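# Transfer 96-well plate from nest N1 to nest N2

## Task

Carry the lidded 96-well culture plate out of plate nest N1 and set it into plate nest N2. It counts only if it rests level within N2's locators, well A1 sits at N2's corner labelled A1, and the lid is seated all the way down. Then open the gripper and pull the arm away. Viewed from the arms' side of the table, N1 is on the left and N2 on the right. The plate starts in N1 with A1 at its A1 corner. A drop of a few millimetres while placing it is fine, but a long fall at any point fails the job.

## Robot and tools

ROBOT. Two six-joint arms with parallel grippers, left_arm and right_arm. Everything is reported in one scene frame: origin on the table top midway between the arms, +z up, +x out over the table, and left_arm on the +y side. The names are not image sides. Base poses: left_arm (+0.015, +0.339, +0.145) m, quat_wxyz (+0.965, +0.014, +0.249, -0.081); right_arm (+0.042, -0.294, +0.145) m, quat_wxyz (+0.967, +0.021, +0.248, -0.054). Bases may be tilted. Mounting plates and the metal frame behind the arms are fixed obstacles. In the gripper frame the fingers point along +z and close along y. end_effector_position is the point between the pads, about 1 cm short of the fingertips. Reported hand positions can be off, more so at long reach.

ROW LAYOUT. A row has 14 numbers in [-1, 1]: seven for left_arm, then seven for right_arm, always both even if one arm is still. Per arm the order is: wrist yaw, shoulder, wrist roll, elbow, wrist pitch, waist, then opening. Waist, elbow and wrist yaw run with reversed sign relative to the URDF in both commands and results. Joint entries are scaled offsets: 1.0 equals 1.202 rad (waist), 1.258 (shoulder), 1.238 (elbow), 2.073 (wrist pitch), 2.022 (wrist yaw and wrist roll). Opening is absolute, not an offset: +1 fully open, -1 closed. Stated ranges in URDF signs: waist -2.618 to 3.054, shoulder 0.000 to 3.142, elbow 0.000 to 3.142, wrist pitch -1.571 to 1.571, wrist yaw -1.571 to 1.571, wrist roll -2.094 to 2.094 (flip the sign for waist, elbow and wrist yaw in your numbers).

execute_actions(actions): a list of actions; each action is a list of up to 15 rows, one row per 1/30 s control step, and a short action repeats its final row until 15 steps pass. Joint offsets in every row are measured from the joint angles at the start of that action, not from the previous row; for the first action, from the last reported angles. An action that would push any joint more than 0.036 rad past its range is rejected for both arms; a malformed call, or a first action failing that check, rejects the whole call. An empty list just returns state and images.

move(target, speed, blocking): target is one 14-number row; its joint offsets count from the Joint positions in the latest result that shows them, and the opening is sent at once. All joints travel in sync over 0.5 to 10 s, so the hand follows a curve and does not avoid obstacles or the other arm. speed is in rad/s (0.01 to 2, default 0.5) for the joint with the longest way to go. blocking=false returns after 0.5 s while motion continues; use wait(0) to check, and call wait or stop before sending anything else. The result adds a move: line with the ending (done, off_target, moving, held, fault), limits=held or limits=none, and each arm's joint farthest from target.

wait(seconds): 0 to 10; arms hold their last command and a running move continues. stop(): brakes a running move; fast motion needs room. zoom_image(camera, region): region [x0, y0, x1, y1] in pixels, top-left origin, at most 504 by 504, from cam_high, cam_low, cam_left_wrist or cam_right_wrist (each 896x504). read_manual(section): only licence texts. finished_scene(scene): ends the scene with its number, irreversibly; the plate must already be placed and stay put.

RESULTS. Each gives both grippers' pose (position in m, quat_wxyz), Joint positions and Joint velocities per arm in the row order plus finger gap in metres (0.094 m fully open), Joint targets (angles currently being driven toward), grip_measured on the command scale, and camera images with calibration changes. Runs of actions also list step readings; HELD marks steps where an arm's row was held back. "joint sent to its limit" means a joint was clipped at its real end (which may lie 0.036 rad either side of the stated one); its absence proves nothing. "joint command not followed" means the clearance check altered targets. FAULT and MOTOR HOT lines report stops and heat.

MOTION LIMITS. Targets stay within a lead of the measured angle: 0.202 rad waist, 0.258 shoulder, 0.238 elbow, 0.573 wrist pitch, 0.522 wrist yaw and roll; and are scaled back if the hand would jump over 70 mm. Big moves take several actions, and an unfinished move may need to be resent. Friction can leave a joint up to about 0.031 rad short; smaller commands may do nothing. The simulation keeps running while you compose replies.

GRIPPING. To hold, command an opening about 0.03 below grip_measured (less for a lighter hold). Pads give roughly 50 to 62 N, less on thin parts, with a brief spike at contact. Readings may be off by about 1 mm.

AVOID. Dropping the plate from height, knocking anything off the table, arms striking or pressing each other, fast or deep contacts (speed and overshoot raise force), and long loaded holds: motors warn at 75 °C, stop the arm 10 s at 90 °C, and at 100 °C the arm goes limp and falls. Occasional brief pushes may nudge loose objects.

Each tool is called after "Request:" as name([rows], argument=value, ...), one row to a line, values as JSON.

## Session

Request:
execute_actions(actions=[])

Scene clock: 0.00 s.
left_arm: end_effector_position=(+0.3216, +0.4867, +0.2705) grip_measured=+1.000 end_effector_quat_wxyz=(+0.106, +0.172, +0.978, -0.044) | right_arm: end_effector_position=(+0.0775, -0.9750, +0.2803) grip_measured=+1.000 end_effector_quat_wxyz=(+0.500, +0.805, +0.213, -0.237)
Joint names: [wrist yaw, shoulder, wrist roll, elbow, wrist pitch, waist]
Joint positions: left_arm=[-0.7    1.363  1.387 -1.435 -1.464 -1.247  0.094] | right_arm=[ 0.111  2.292  1.369 -1.886  0.036  1.555  0.094]
Joint velocities: left_arm=[-0.007  0.007 -0.007 -0.002 -0.022 -0.012  0.   ] | right_arm=[-0.007 -0.007 -0.037  0.007 -0.051 -0.012  0.   ]
Joint targets: left_arm=[-0.700 1.363 1.387 -1.435 -1.464 -1.247] | right_arm=[0.111 2.292 1.369 -1.886 0.036 1.555]
camera_calibration (this result's frames):
cam_left_wrist: T_world_to_cam=[[-0.369061, -0.929066, 0.0250914, 0.568426], [-0.788461, 0.327272, 0.52079, -0.0256764], [-0.49206, 0.17242, -0.853316, 0.423322], [0, 0, 0, 1]] pos_world=[0.397839, 0.46352, 0.360337]
cam_right_wrist: T_world_to_cam=[[-0.329623, 0.461262, -0.823763, 0.703682], [0.889305, 0.444651, -0.106869, 0.436055], [0.316992, -0.767804, -0.556771, -0.511806], [0, 0, 0, 1]] pos_world=[0.00640276, -0.911441, 0.341309]

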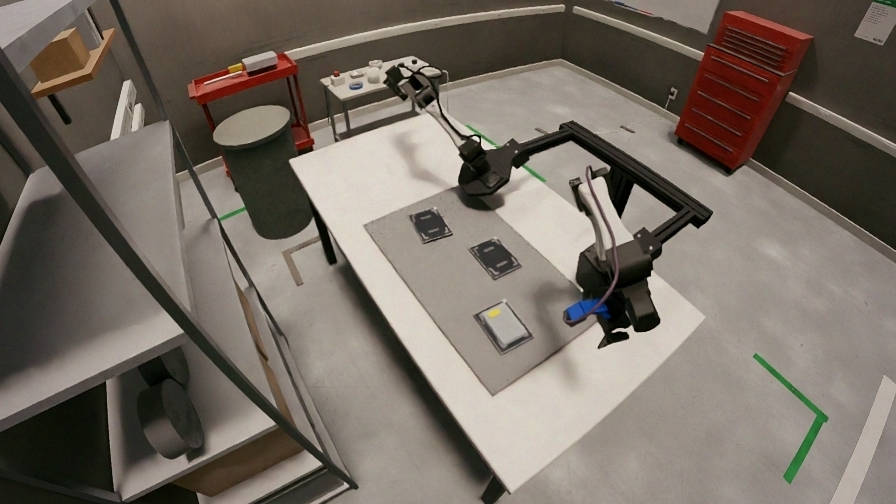

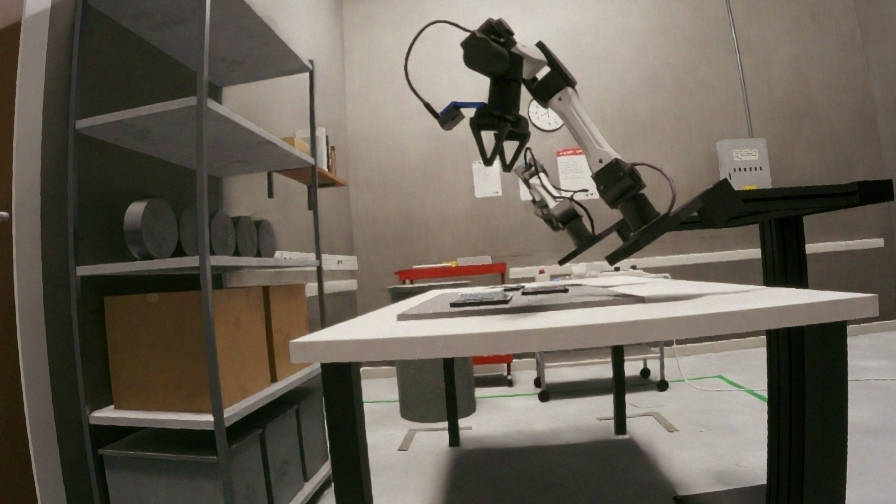

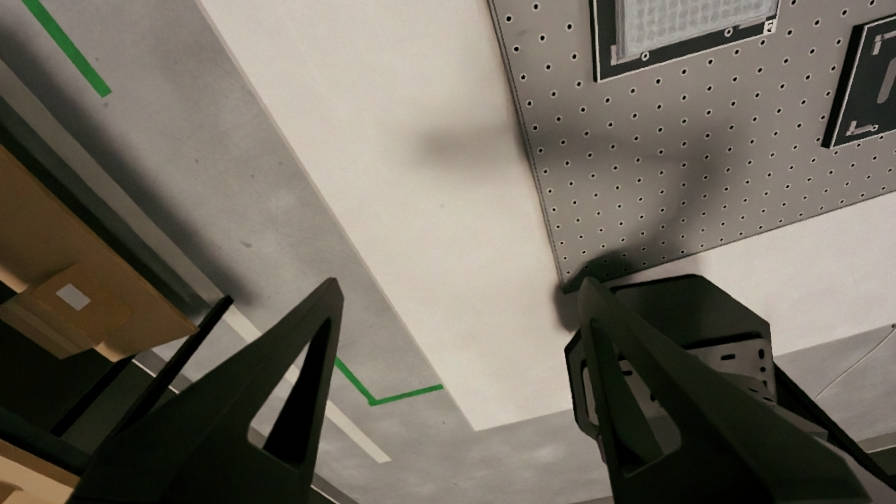

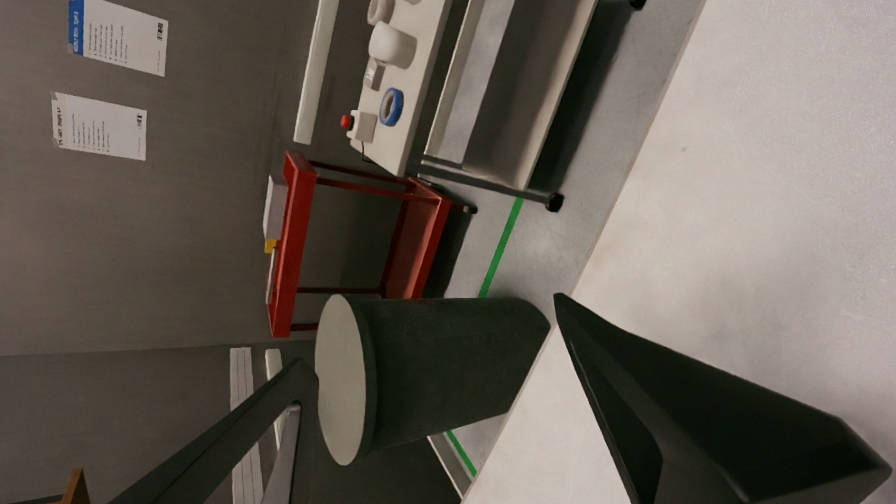

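Request:
zoom_image(camera="cam_high", region=[390,190,560,370])

Region (390, 190, 560, 370) of cam_high's 896x504 image, scaled by 2.800, with more detail than that image has.

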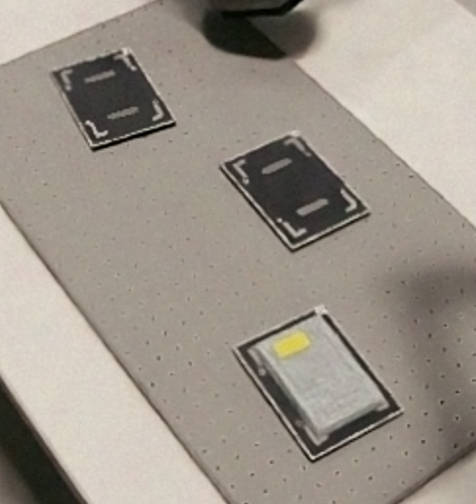

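Request:
move(target=[0.2,0,0,0.1,0.17,0.6,1,-0.077,-0.47,-0.44,0.38,-0.225,-0.5,1], speed=0.9)

Request:
move(target=[0.195,0.05,0,0.175,0.175,0.58,1,-0.077,-0.47,-0.44,0.38,-0.225,-0.5,1], speed=0.9)

Scene clock: 12.27 s.
left_arm: end_effector_position=(+0.3817, +0.3922, +0.1820) grip_measured=+1.000 end_effector_quat_wxyz=(+0.013, +0.507, +0.861, -0.037) | right_arm: end_effector_position=(+0.3415, -0.7412, +0.1826) grip_measured=+1.000 end_effector_quat_wxyz=(+0.208, +0.602, +0.724, -0.265)
Joint names: [wrist yaw, shoulder, wrist roll, elbow, wrist pitch, waist]
Joint positions: left_arm=[-0.303  1.363  1.387 -1.326 -1.125 -0.534  0.094] | right_arm=[-0.034  1.717  0.492 -1.436 -0.417  0.952  0.094]
Joint velocities: left_arm=[-0.007  0.012  0.037 -0.002 -0.022 -0.002  0.   ] | right_arm=[ 0.051 -0.007 -0.037  0.012 -0.007  0.022  0.   ]
Joint targets: left_arm=[-0.295 1.363 1.387 -1.311 -1.111 -0.525] | right_arm=[-0.044 1.701 0.480 -1.416 -0.431 0.954]
move: off_target (right_arm); limits=none; left_arm: farthest joint: the elbow, 0.015 radians from its target (0.123 radians at the start); right_arm: farthest joint: the elbow, 0.021 radians from its target (0.471 radians at the start)
camera_calibration (this result's frames):
cam_left_wrist: T_world_to_cam=[[-0.888182, -0.458487, 0.0303776, 0.517669], [-0.32928, 0.681205, 0.653861, -0.239611], [-0.32048, 0.570745, -0.756004, 0.154158], [0, 0, 0, 1]] pos_world=[0.430289, 0.312584, 0.257492]
cam_right_wrist: T_world_to_cam=[[-0.994194, 0.107153, -0.00982718, 0.418235], [0.107422, 0.983101, -0.148235, 0.760521], [-0.00622273, -0.14843, -0.988903, 0.178067], [0, 0, 0, 1]] pos_world=[0.335218, -0.766053, 0.292938]

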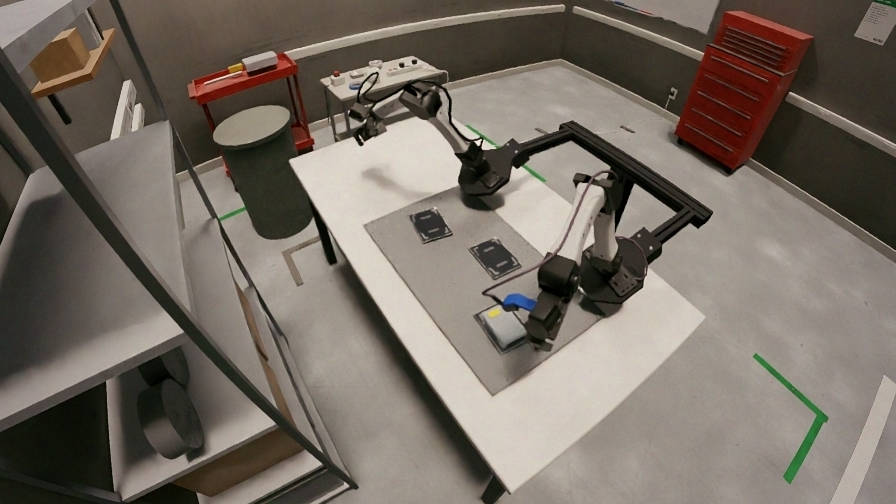

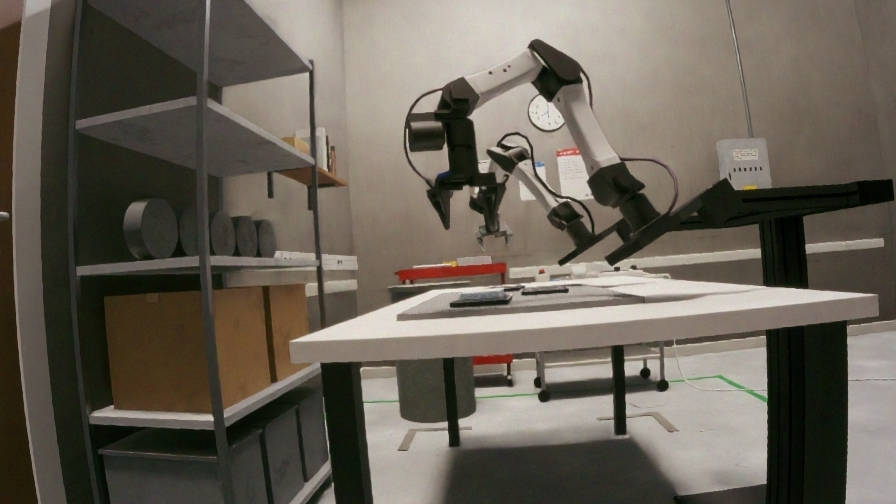

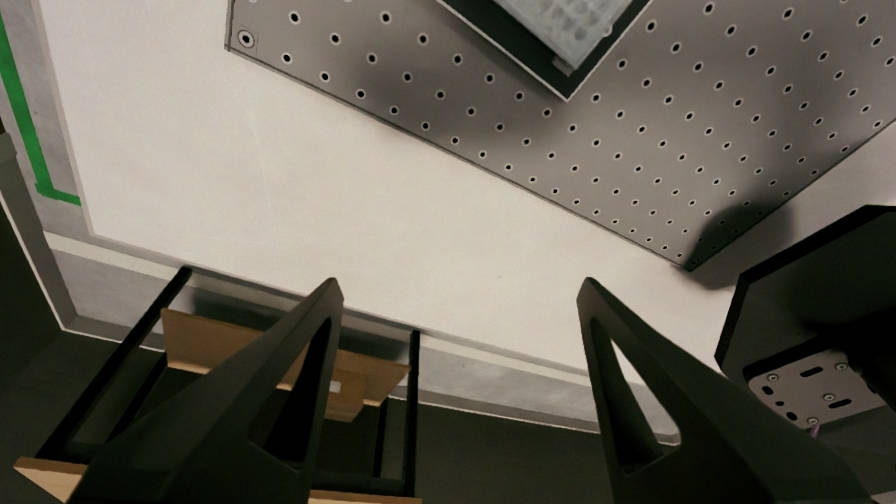

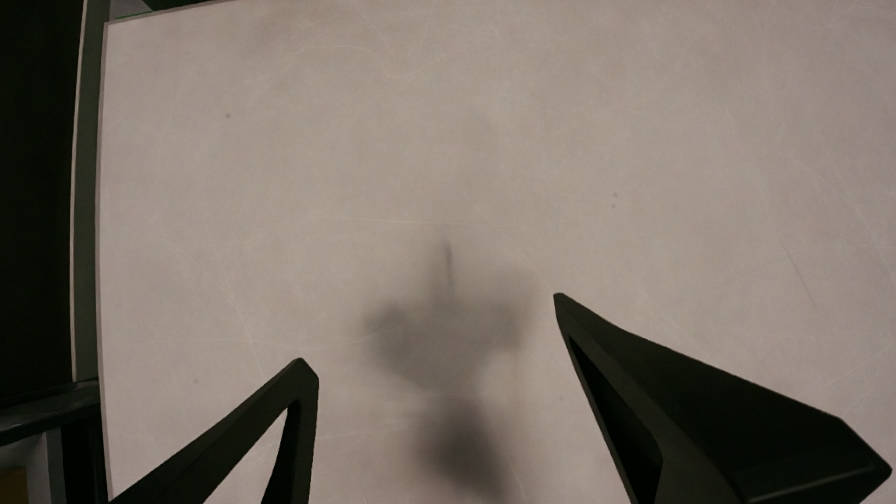

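Scene clock: 14.20 s.
left_arm: end_effector_position=(+0.3780, +0.2376, +0.1060) grip_measured=+1.000 end_effector_quat_wxyz=(+0.004, +0.747, +0.665, -0.001) | right_arm: end_effector_position=(+0.3323, -0.4578, +0.1636) grip_measured=+1.000 end_effector_quat_wxyz=(-0.037, +0.023, +0.985, -0.165)
Joint names: [wrist yaw, shoulder, wrist roll, elbow, wrist pitch, waist]
Joint positions: left_arm=[ 0.083  1.415  1.387 -1.124 -0.777  0.155  0.094] | right_arm=[-0.178  1.145 -0.385 -0.986 -0.869  0.358  0.094]
Joint velocities: left_arm=[-0.051  0.002  0.007  0.007 -0.007 -0.002  0.   ] | right_arm=[ 0.007 -0.012  0.022 -0.002  0.022 -0.007  0.   ]
Joint targets: left_arm=[0.091 1.426 1.387 -1.109 -0.762 0.163] | right_arm=[-0.190 1.126 -0.398 -0.966 -0.884 0.351]
move: off_target (right_arm); limits=none; left_arm: farthest joint: the elbow, 0.014 radians from its target (0.217 radians at the start); right_arm: farthest joint: the elbow, 0.021 radians from its target (0.471 radians at the start)
camera_calibration (this result's frames):
cam_left_wrist: T_world_to_cam=[[-0.989124, 0.145152, -0.0237672, 0.346279], [0.0881789, 0.714528, 0.694028, -0.255824], [0.117722, 0.684384, -0.719556, -0.0127181], [0, 0, 0, 1]] pos_world=[0.366569, 0.141234, 0.176628]
cam_right_wrist: T_world_to_cam=[[-0.303323, -0.876959, 0.372744, -0.36415], [-0.766286, 0.456999, 0.451617, 0.431492], [-0.566393, -0.148643, -0.81062, 0.358102], [0, 0, 0, 1]] pos_world=[0.423018, -0.463307, 0.231151]

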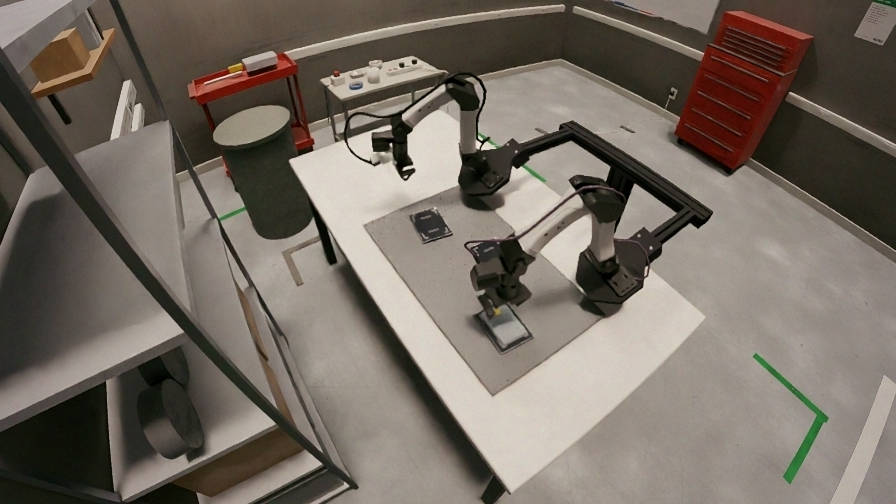

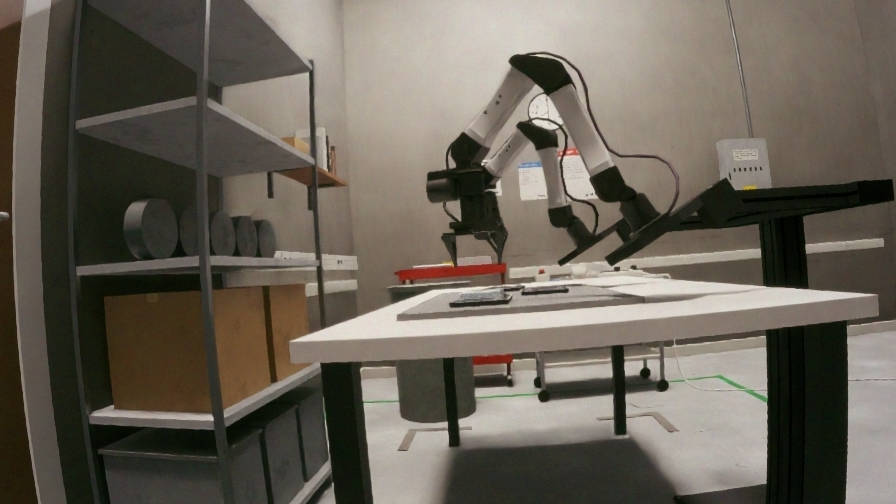

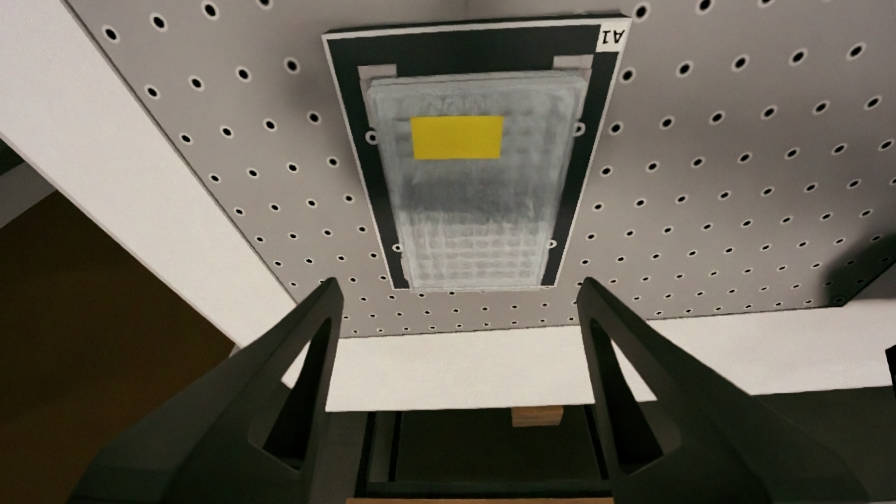

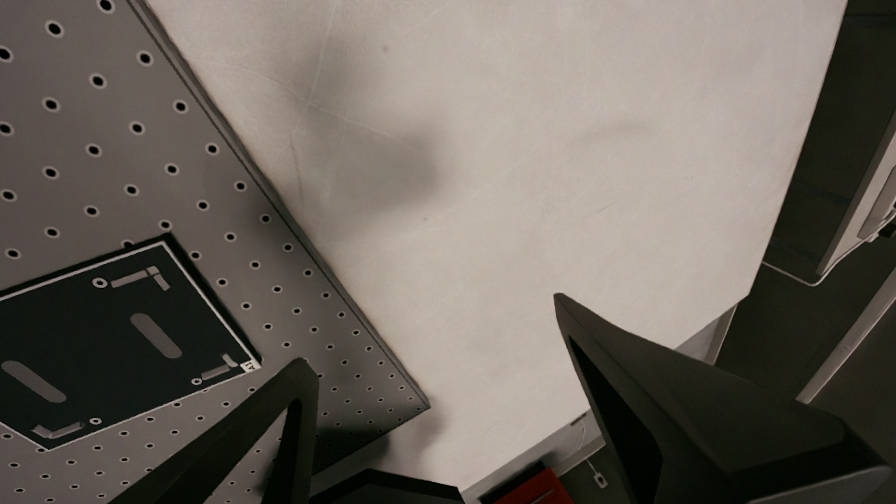

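Request:
execute_actions(actions=[])

Scene clock: 27.83 s.
left_arm: end_effector_position=(+0.3780, +0.2377, +0.1060) grip_measured=+1.000 end_effector_quat_wxyz=(+0.004, +0.747, +0.665, -0.001) | right_arm: end_effector_position=(+0.3323, -0.4578, +0.1636) grip_measured=+1.000 end_effector_quat_wxyz=(-0.037, +0.023, +0.985, -0.165)
Joint names: [wrist yaw, shoulder, wrist roll, elbow, wrist pitch, waist]
Joint positions: left_arm=[ 0.083  1.415  1.387 -1.124 -0.777  0.155  0.094] | right_arm=[-0.178  1.145 -0.386 -0.986 -0.869  0.358  0.094]
Joint velocities: left_arm=[ 0.007 -0.007 -0.022  0.012 -0.022 -0.007  0.   ] | right_arm=[ 0.081 -0.007 -0.007  0.012  0.066 -0.007  0.   ]
Joint targets: left_arm=[0.091 1.426 1.387 -1.109 -0.762 0.163] | right_arm=[-0.189 1.126 -0.398 -0.966 -0.884 0.351]
camera_calibration (this result's frames):
cam_left_wrist: T_world_to_cam=[[-0.989122, 0.145158, -0.0238256, 0.346293], [0.0880992, 0.714275, 0.694298, -0.255809], [0.117801, 0.684646, -0.719293, -0.0128838], [0, 0, 0, 1]] pos_world=[0.36658, 0.141271, 0.176591]
cam_right_wrist: T_world_to_cam=[[-0.3026, -0.8772, 0.372765, -0.364504], [-0.766503, 0.45642, 0.451834, 0.431263], [-0.566486, -0.149, -0.810489, 0.357949], [0, 0, 0, 1]] pos_world=[0.423039, -0.463246, 0.231128]

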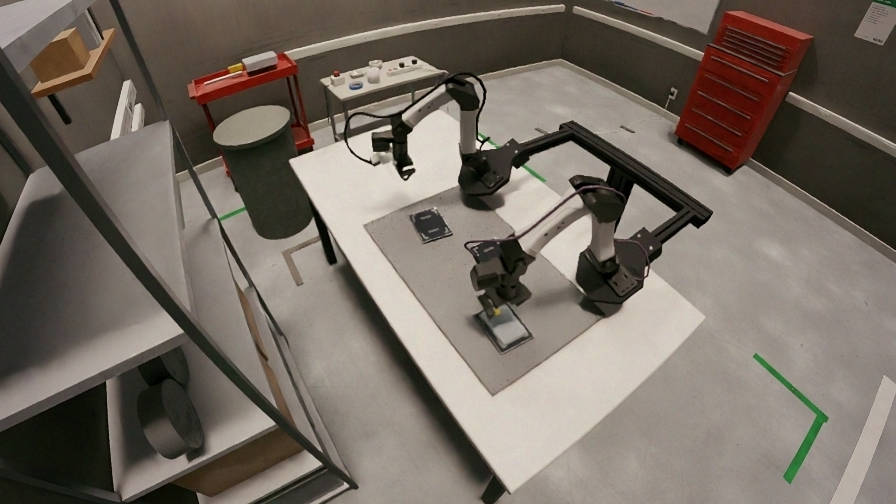

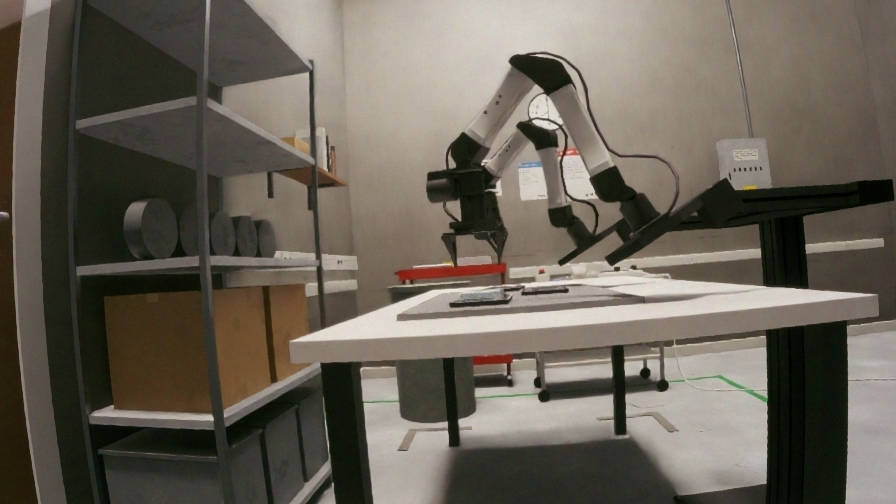

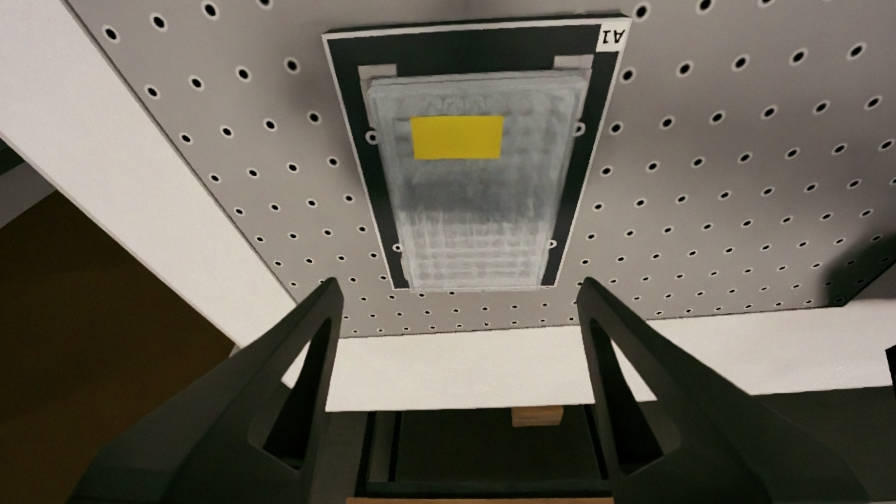

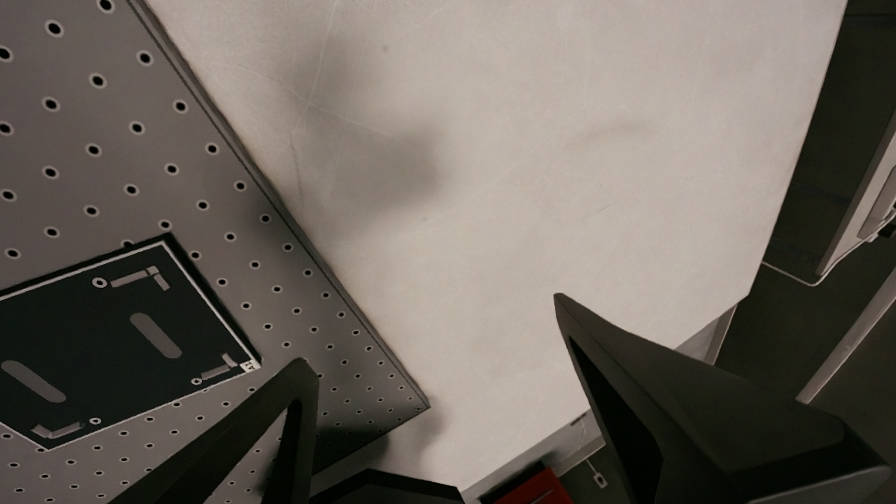

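Request:
move(target=[0,0.052,0.008,0.097,0.079,-0.018,1,0,0,0,0,0,0,1], speed=0.15)

Scene clock: 44.67 s.
left_arm: end_effector_position=(+0.3659, +0.2421, +0.0682) grip_measured=+1.000 end_effector_quat_wxyz=(-0.002, +0.748, +0.664, -0.001) | right_arm: end_effector_position=(+0.3323, -0.4578, +0.1636) grip_measured=+1.000 end_effector_quat_wxyz=(-0.037, +0.023, +0.985, -0.165)
Joint names: [wrist yaw, shoulder, wrist roll, elbow, wrist pitch, waist]
Joint positions: left_arm=[ 0.083  1.47   1.398 -1.018 -0.627  0.144  0.094] | right_arm=[-0.178  1.145 -0.386 -0.986 -0.869  0.358  0.094]
Joint velocities: left_arm=[ 0.081 -0.002 -0.066  0.007  0.037 -0.007  0.   ] | right_arm=[ 0.037  0.007 -0.007 -0.007 -0.007 -0.012  0.   ]
Joint targets: left_arm=[0.083 1.481 1.404 -1.004 -0.613 0.134] | right_arm=[-0.178 1.145 -0.386 -0.986 -0.869 0.358]
move: done; limits=none; left_arm: farthest joint: the elbow, 0.014 radians from its target (0.120 radians at the start); right_arm: farthest joint: the waist, 0.000 radians from its target (0.000 radians at the start)
camera_calibration (this result's frames):
cam_left_wrist: T_world_to_cam=[[-0.988961, 0.14751, -0.0140369, 0.331502], [0.0957346, 0.708386, 0.699303, -0.233345], [0.113097, 0.690239, -0.714688, -0.0415787], [0, 0, 0, 1]] pos_world=[0.354884, 0.145098, 0.138117]
cam_right_wrist: T_world_to_cam=[[-0.3026, -0.8772, 0.372765, -0.364504], [-0.766503, 0.45642, 0.451834, 0.431263], [-0.566486, -0.149, -0.810489, 0.357949], [0, 0, 0, 1]] pos_world=[0.423039, -0.463246, 0.231128]

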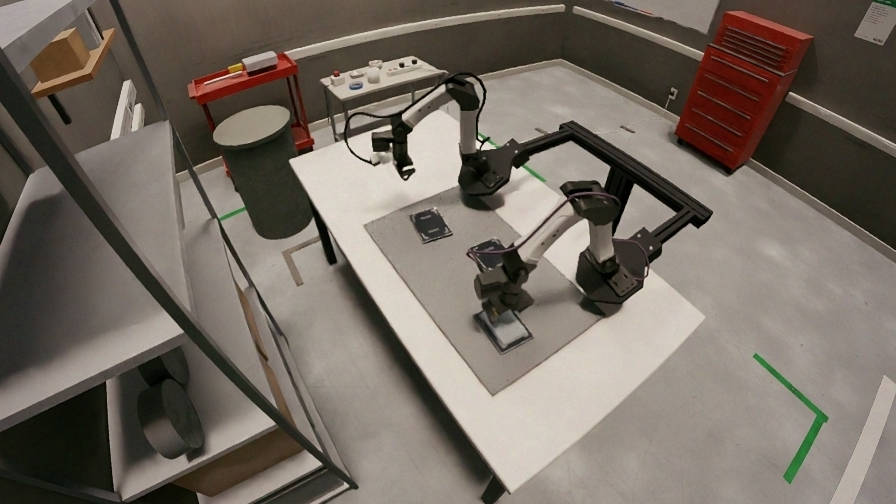

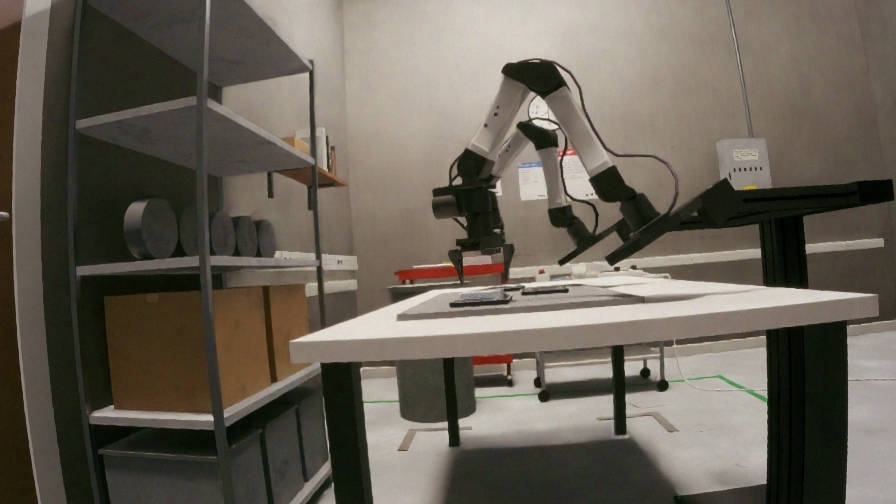

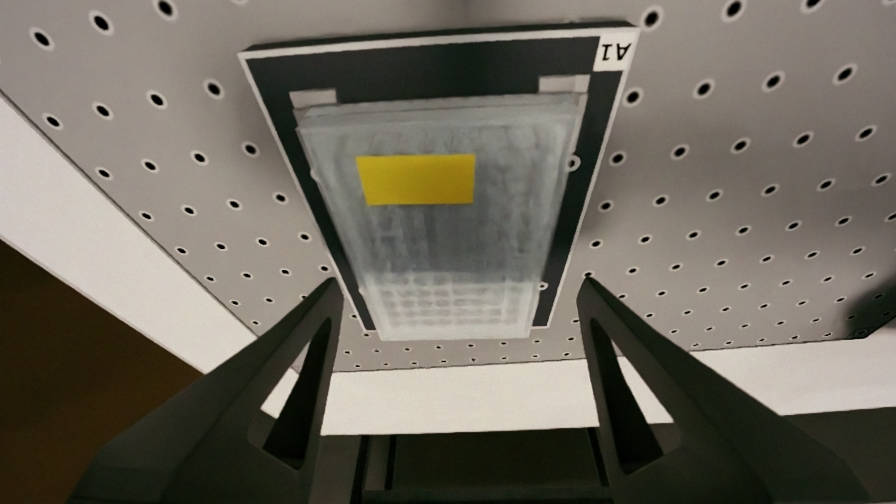

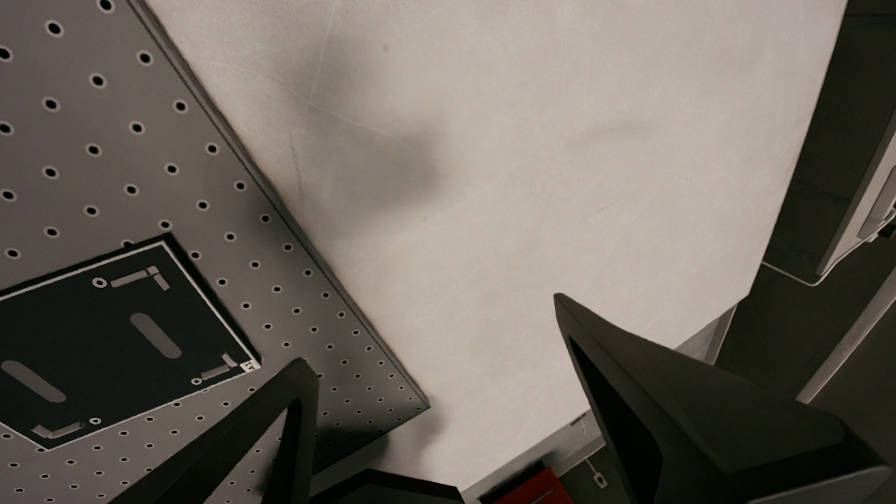

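Request:
move(target=[-0.002,0.052,-0.004,0.027,0.05,-0.009,1,0,0,0,0,0,0,1], speed=0.08)

Scene clock: 53.87 s.
left_arm: end_effector_position=(+0.3705, +0.2391, +0.0496) grip_measured=+1.000 end_effector_quat_wxyz=(+0.006, +0.746, +0.666, +0.004) | right_arm: end_effector_position=(+0.3323, -0.4578, +0.1636) grip_measured=+1.000 end_effector_quat_wxyz=(-0.037, +0.023, +0.985, -0.165)
Joint names: [wrist yaw, shoulder, wrist roll, elbow, wrist pitch, waist]
Joint positions: left_arm=[ 0.083  1.522  1.395 -1.001 -0.538  0.144  0.094] | right_arm=[-0.178  1.145 -0.386 -0.986 -0.869  0.358  0.094]
Joint velocities: left_arm=[ 0.051 -0.007  0.007  0.007  0.037  0.007  0.   ] | right_arm=[ 0.037 -0.022  0.022 -0.012  0.007 -0.002  0.   ]
Joint targets: left_arm=[0.079 1.535 1.390 -0.985 -0.524 0.133] | right_arm=[-0.178 1.145 -0.386 -0.986 -0.869 0.358]
move: done; limits=none; left_arm: farthest joint: the elbow, 0.016 radians from its target (0.034 radians at the start); right_arm: farthest joint: the waist, 0.000 radians from its target (0.000 radians at the start)
camera_calibration (this result's frames):
cam_left_wrist: T_world_to_cam=[[-0.989214, 0.142833, -0.032464, 0.338374], [0.0800049, 0.712521, 0.697074, -0.213677], [0.122697, 0.686959, -0.716264, -0.0560493], [0, 0, 0, 1]] pos_world=[0.358697, 0.142422, 0.119788]
cam_right_wrist: T_world_to_cam=[[-0.3026, -0.8772, 0.372765, -0.364504], [-0.766503, 0.45642, 0.451834, 0.431263], [-0.566486, -0.149, -0.810489, 0.357949], [0, 0, 0, 1]] pos_world=[0.423039, -0.463246, 0.231128]

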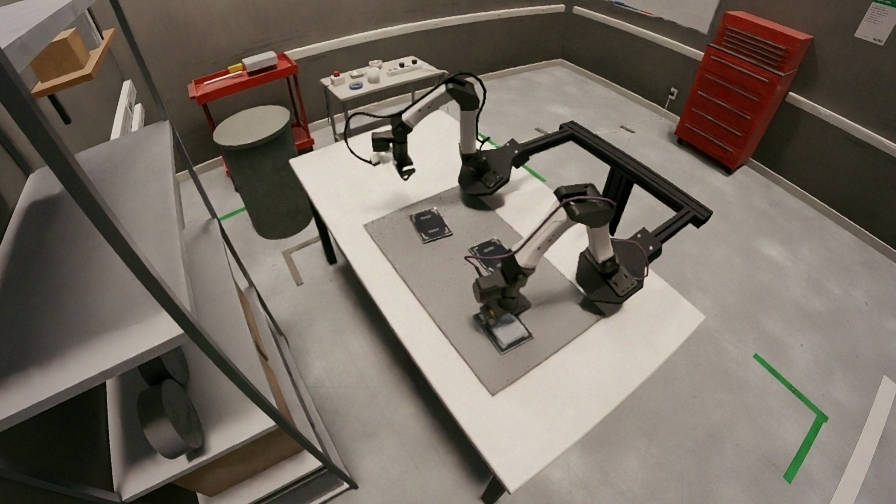

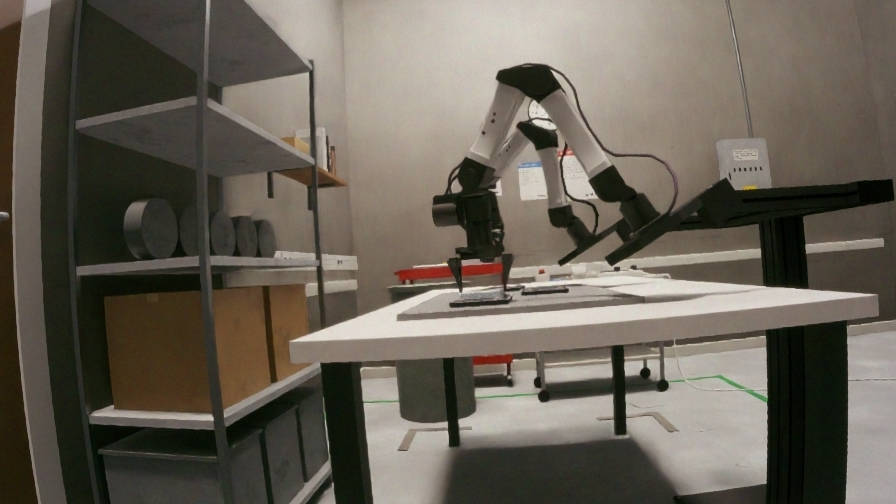

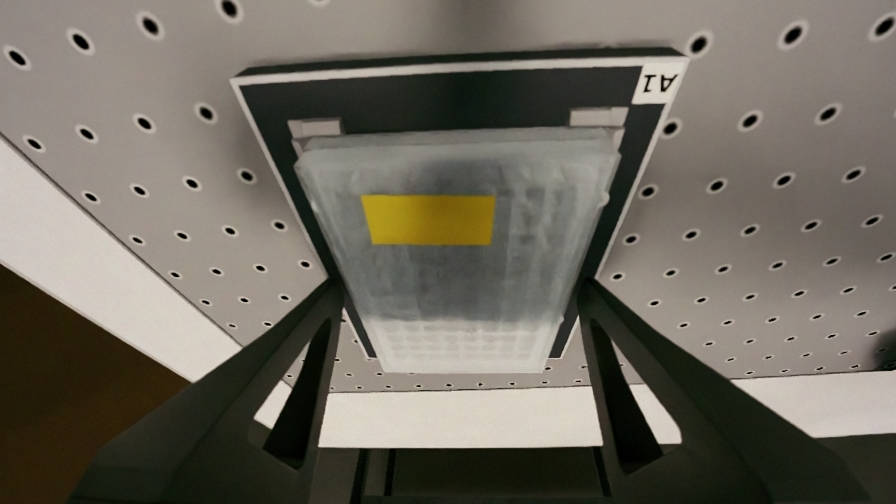

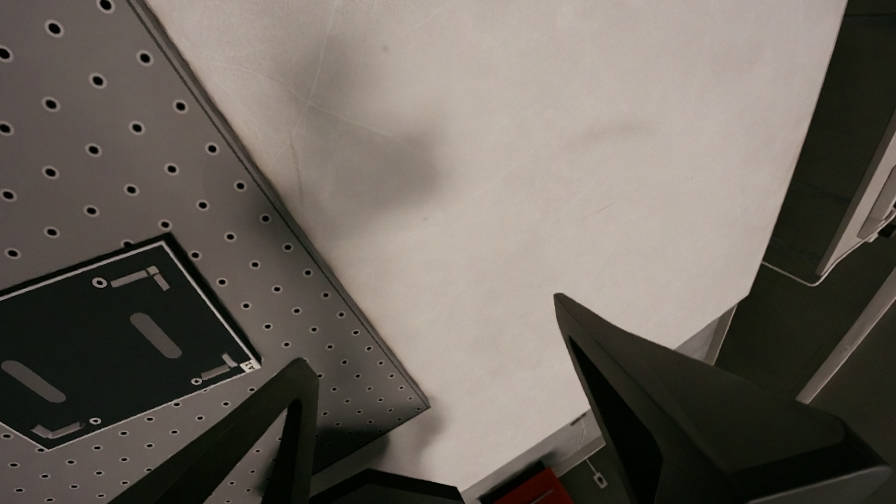

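Request:
move(target=[-0.002,0.036,-0.0025,0.013,0.017,-0.017,1,0,0,0,0,0,0,1], speed=0.04)

Scene clock: 58.47 s.
left_arm: end_effector_position=(+0.3700, +0.2422, +0.0397) grip_measured=+1.000 end_effector_quat_wxyz=(-0.001, +0.743, +0.669, +0.002) | right_arm: end_effector_position=(+0.3323, -0.4578, +0.1636) grip_measured=+1.000 end_effector_quat_wxyz=(-0.037, +0.023, +0.985, -0.165)
Joint names: [wrist yaw, shoulder, wrist roll, elbow, wrist pitch, waist]
Joint positions: left_arm=[ 0.083  1.555  1.395 -1.001 -0.518  0.134  0.094] | right_arm=[-0.178  1.145 -0.386 -0.986 -0.869  0.358  0.094]
Joint velocities: left_arm=[ 0.051  0.002  0.037 -0.007 -0.037 -0.007  0.   ] | right_arm=[ 0.007  0.012 -0.022  0.007 -0.007  0.002  0.   ]
Joint targets: left_arm=[0.079 1.568 1.390 -0.985 -0.503 0.124] | right_arm=[-0.178 1.145 -0.386 -0.986 -0.869 0.358]
move: done; limits=none; left_arm: farthest joint: the elbow, 0.016 radians from its target (0.016 radians at the start); right_arm: farthest joint: the waist, 0.000 radians from its target (0.000 radians at the start)
camera_calibration (this result's frames):
cam_left_wrist: T_world_to_cam=[[-0.990581, 0.135455, -0.0200487, 0.338897], [0.0825171, 0.707355, 0.702026, -0.208865], [0.109274, 0.693759, -0.711869, -0.0621081], [0, 0, 0, 1]] pos_world=[0.359727, 0.144925, 0.10921]
cam_right_wrist: T_world_to_cam=[[-0.3026, -0.8772, 0.372765, -0.364504], [-0.766503, 0.45642, 0.451834, 0.431263], [-0.566486, -0.149, -0.810489, 0.357949], [0, 0, 0, 1]] pos_world=[0.423039, -0.463246, 0.231128]

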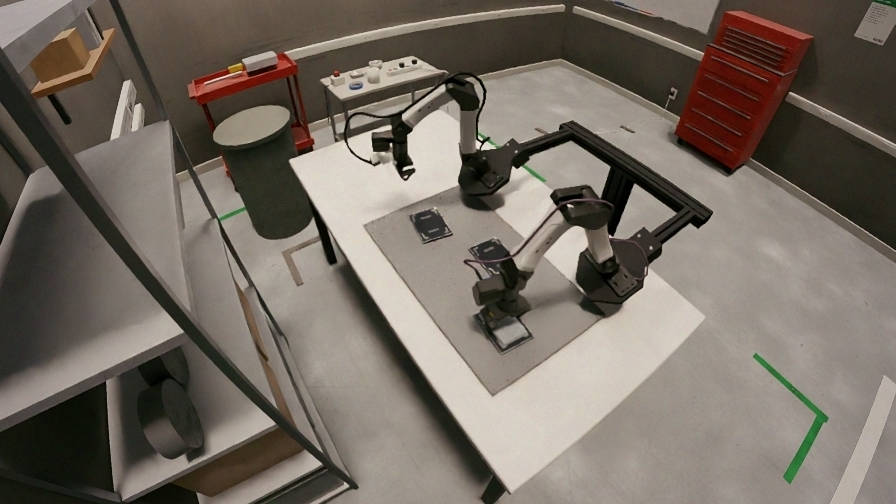

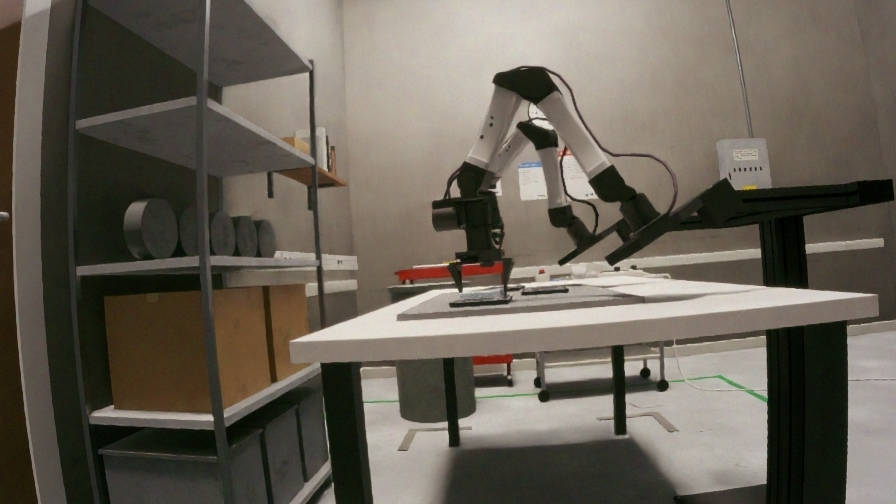

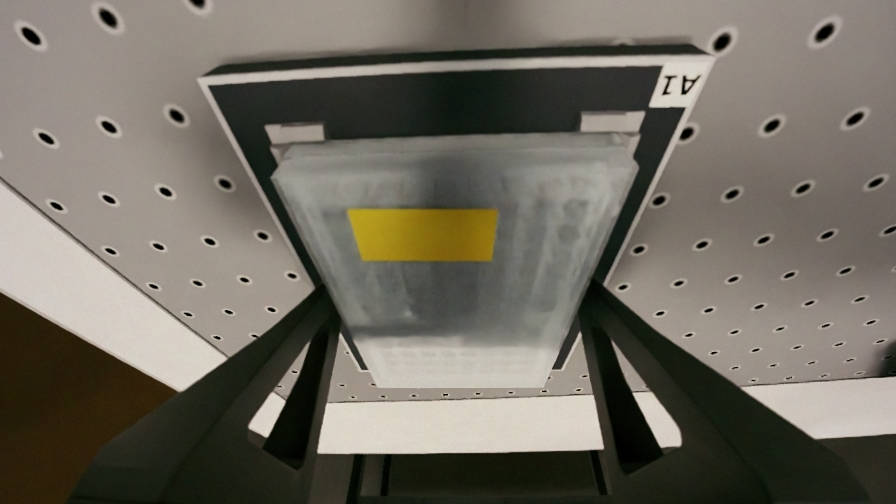

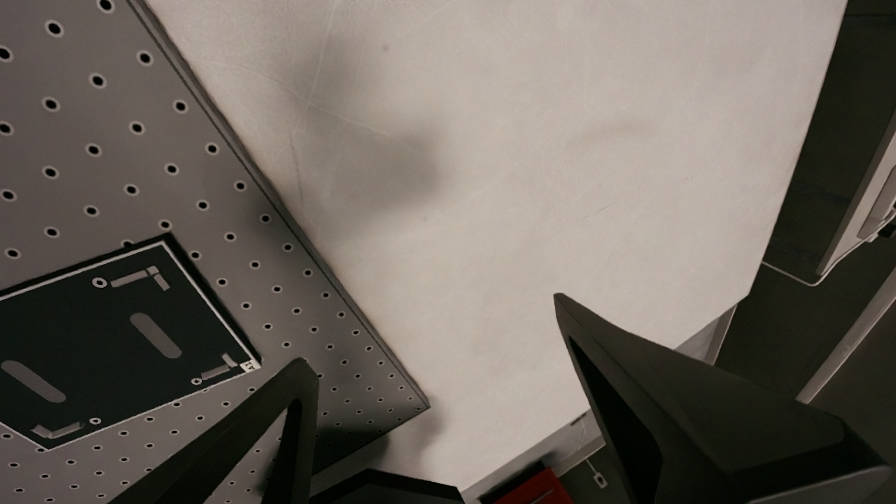

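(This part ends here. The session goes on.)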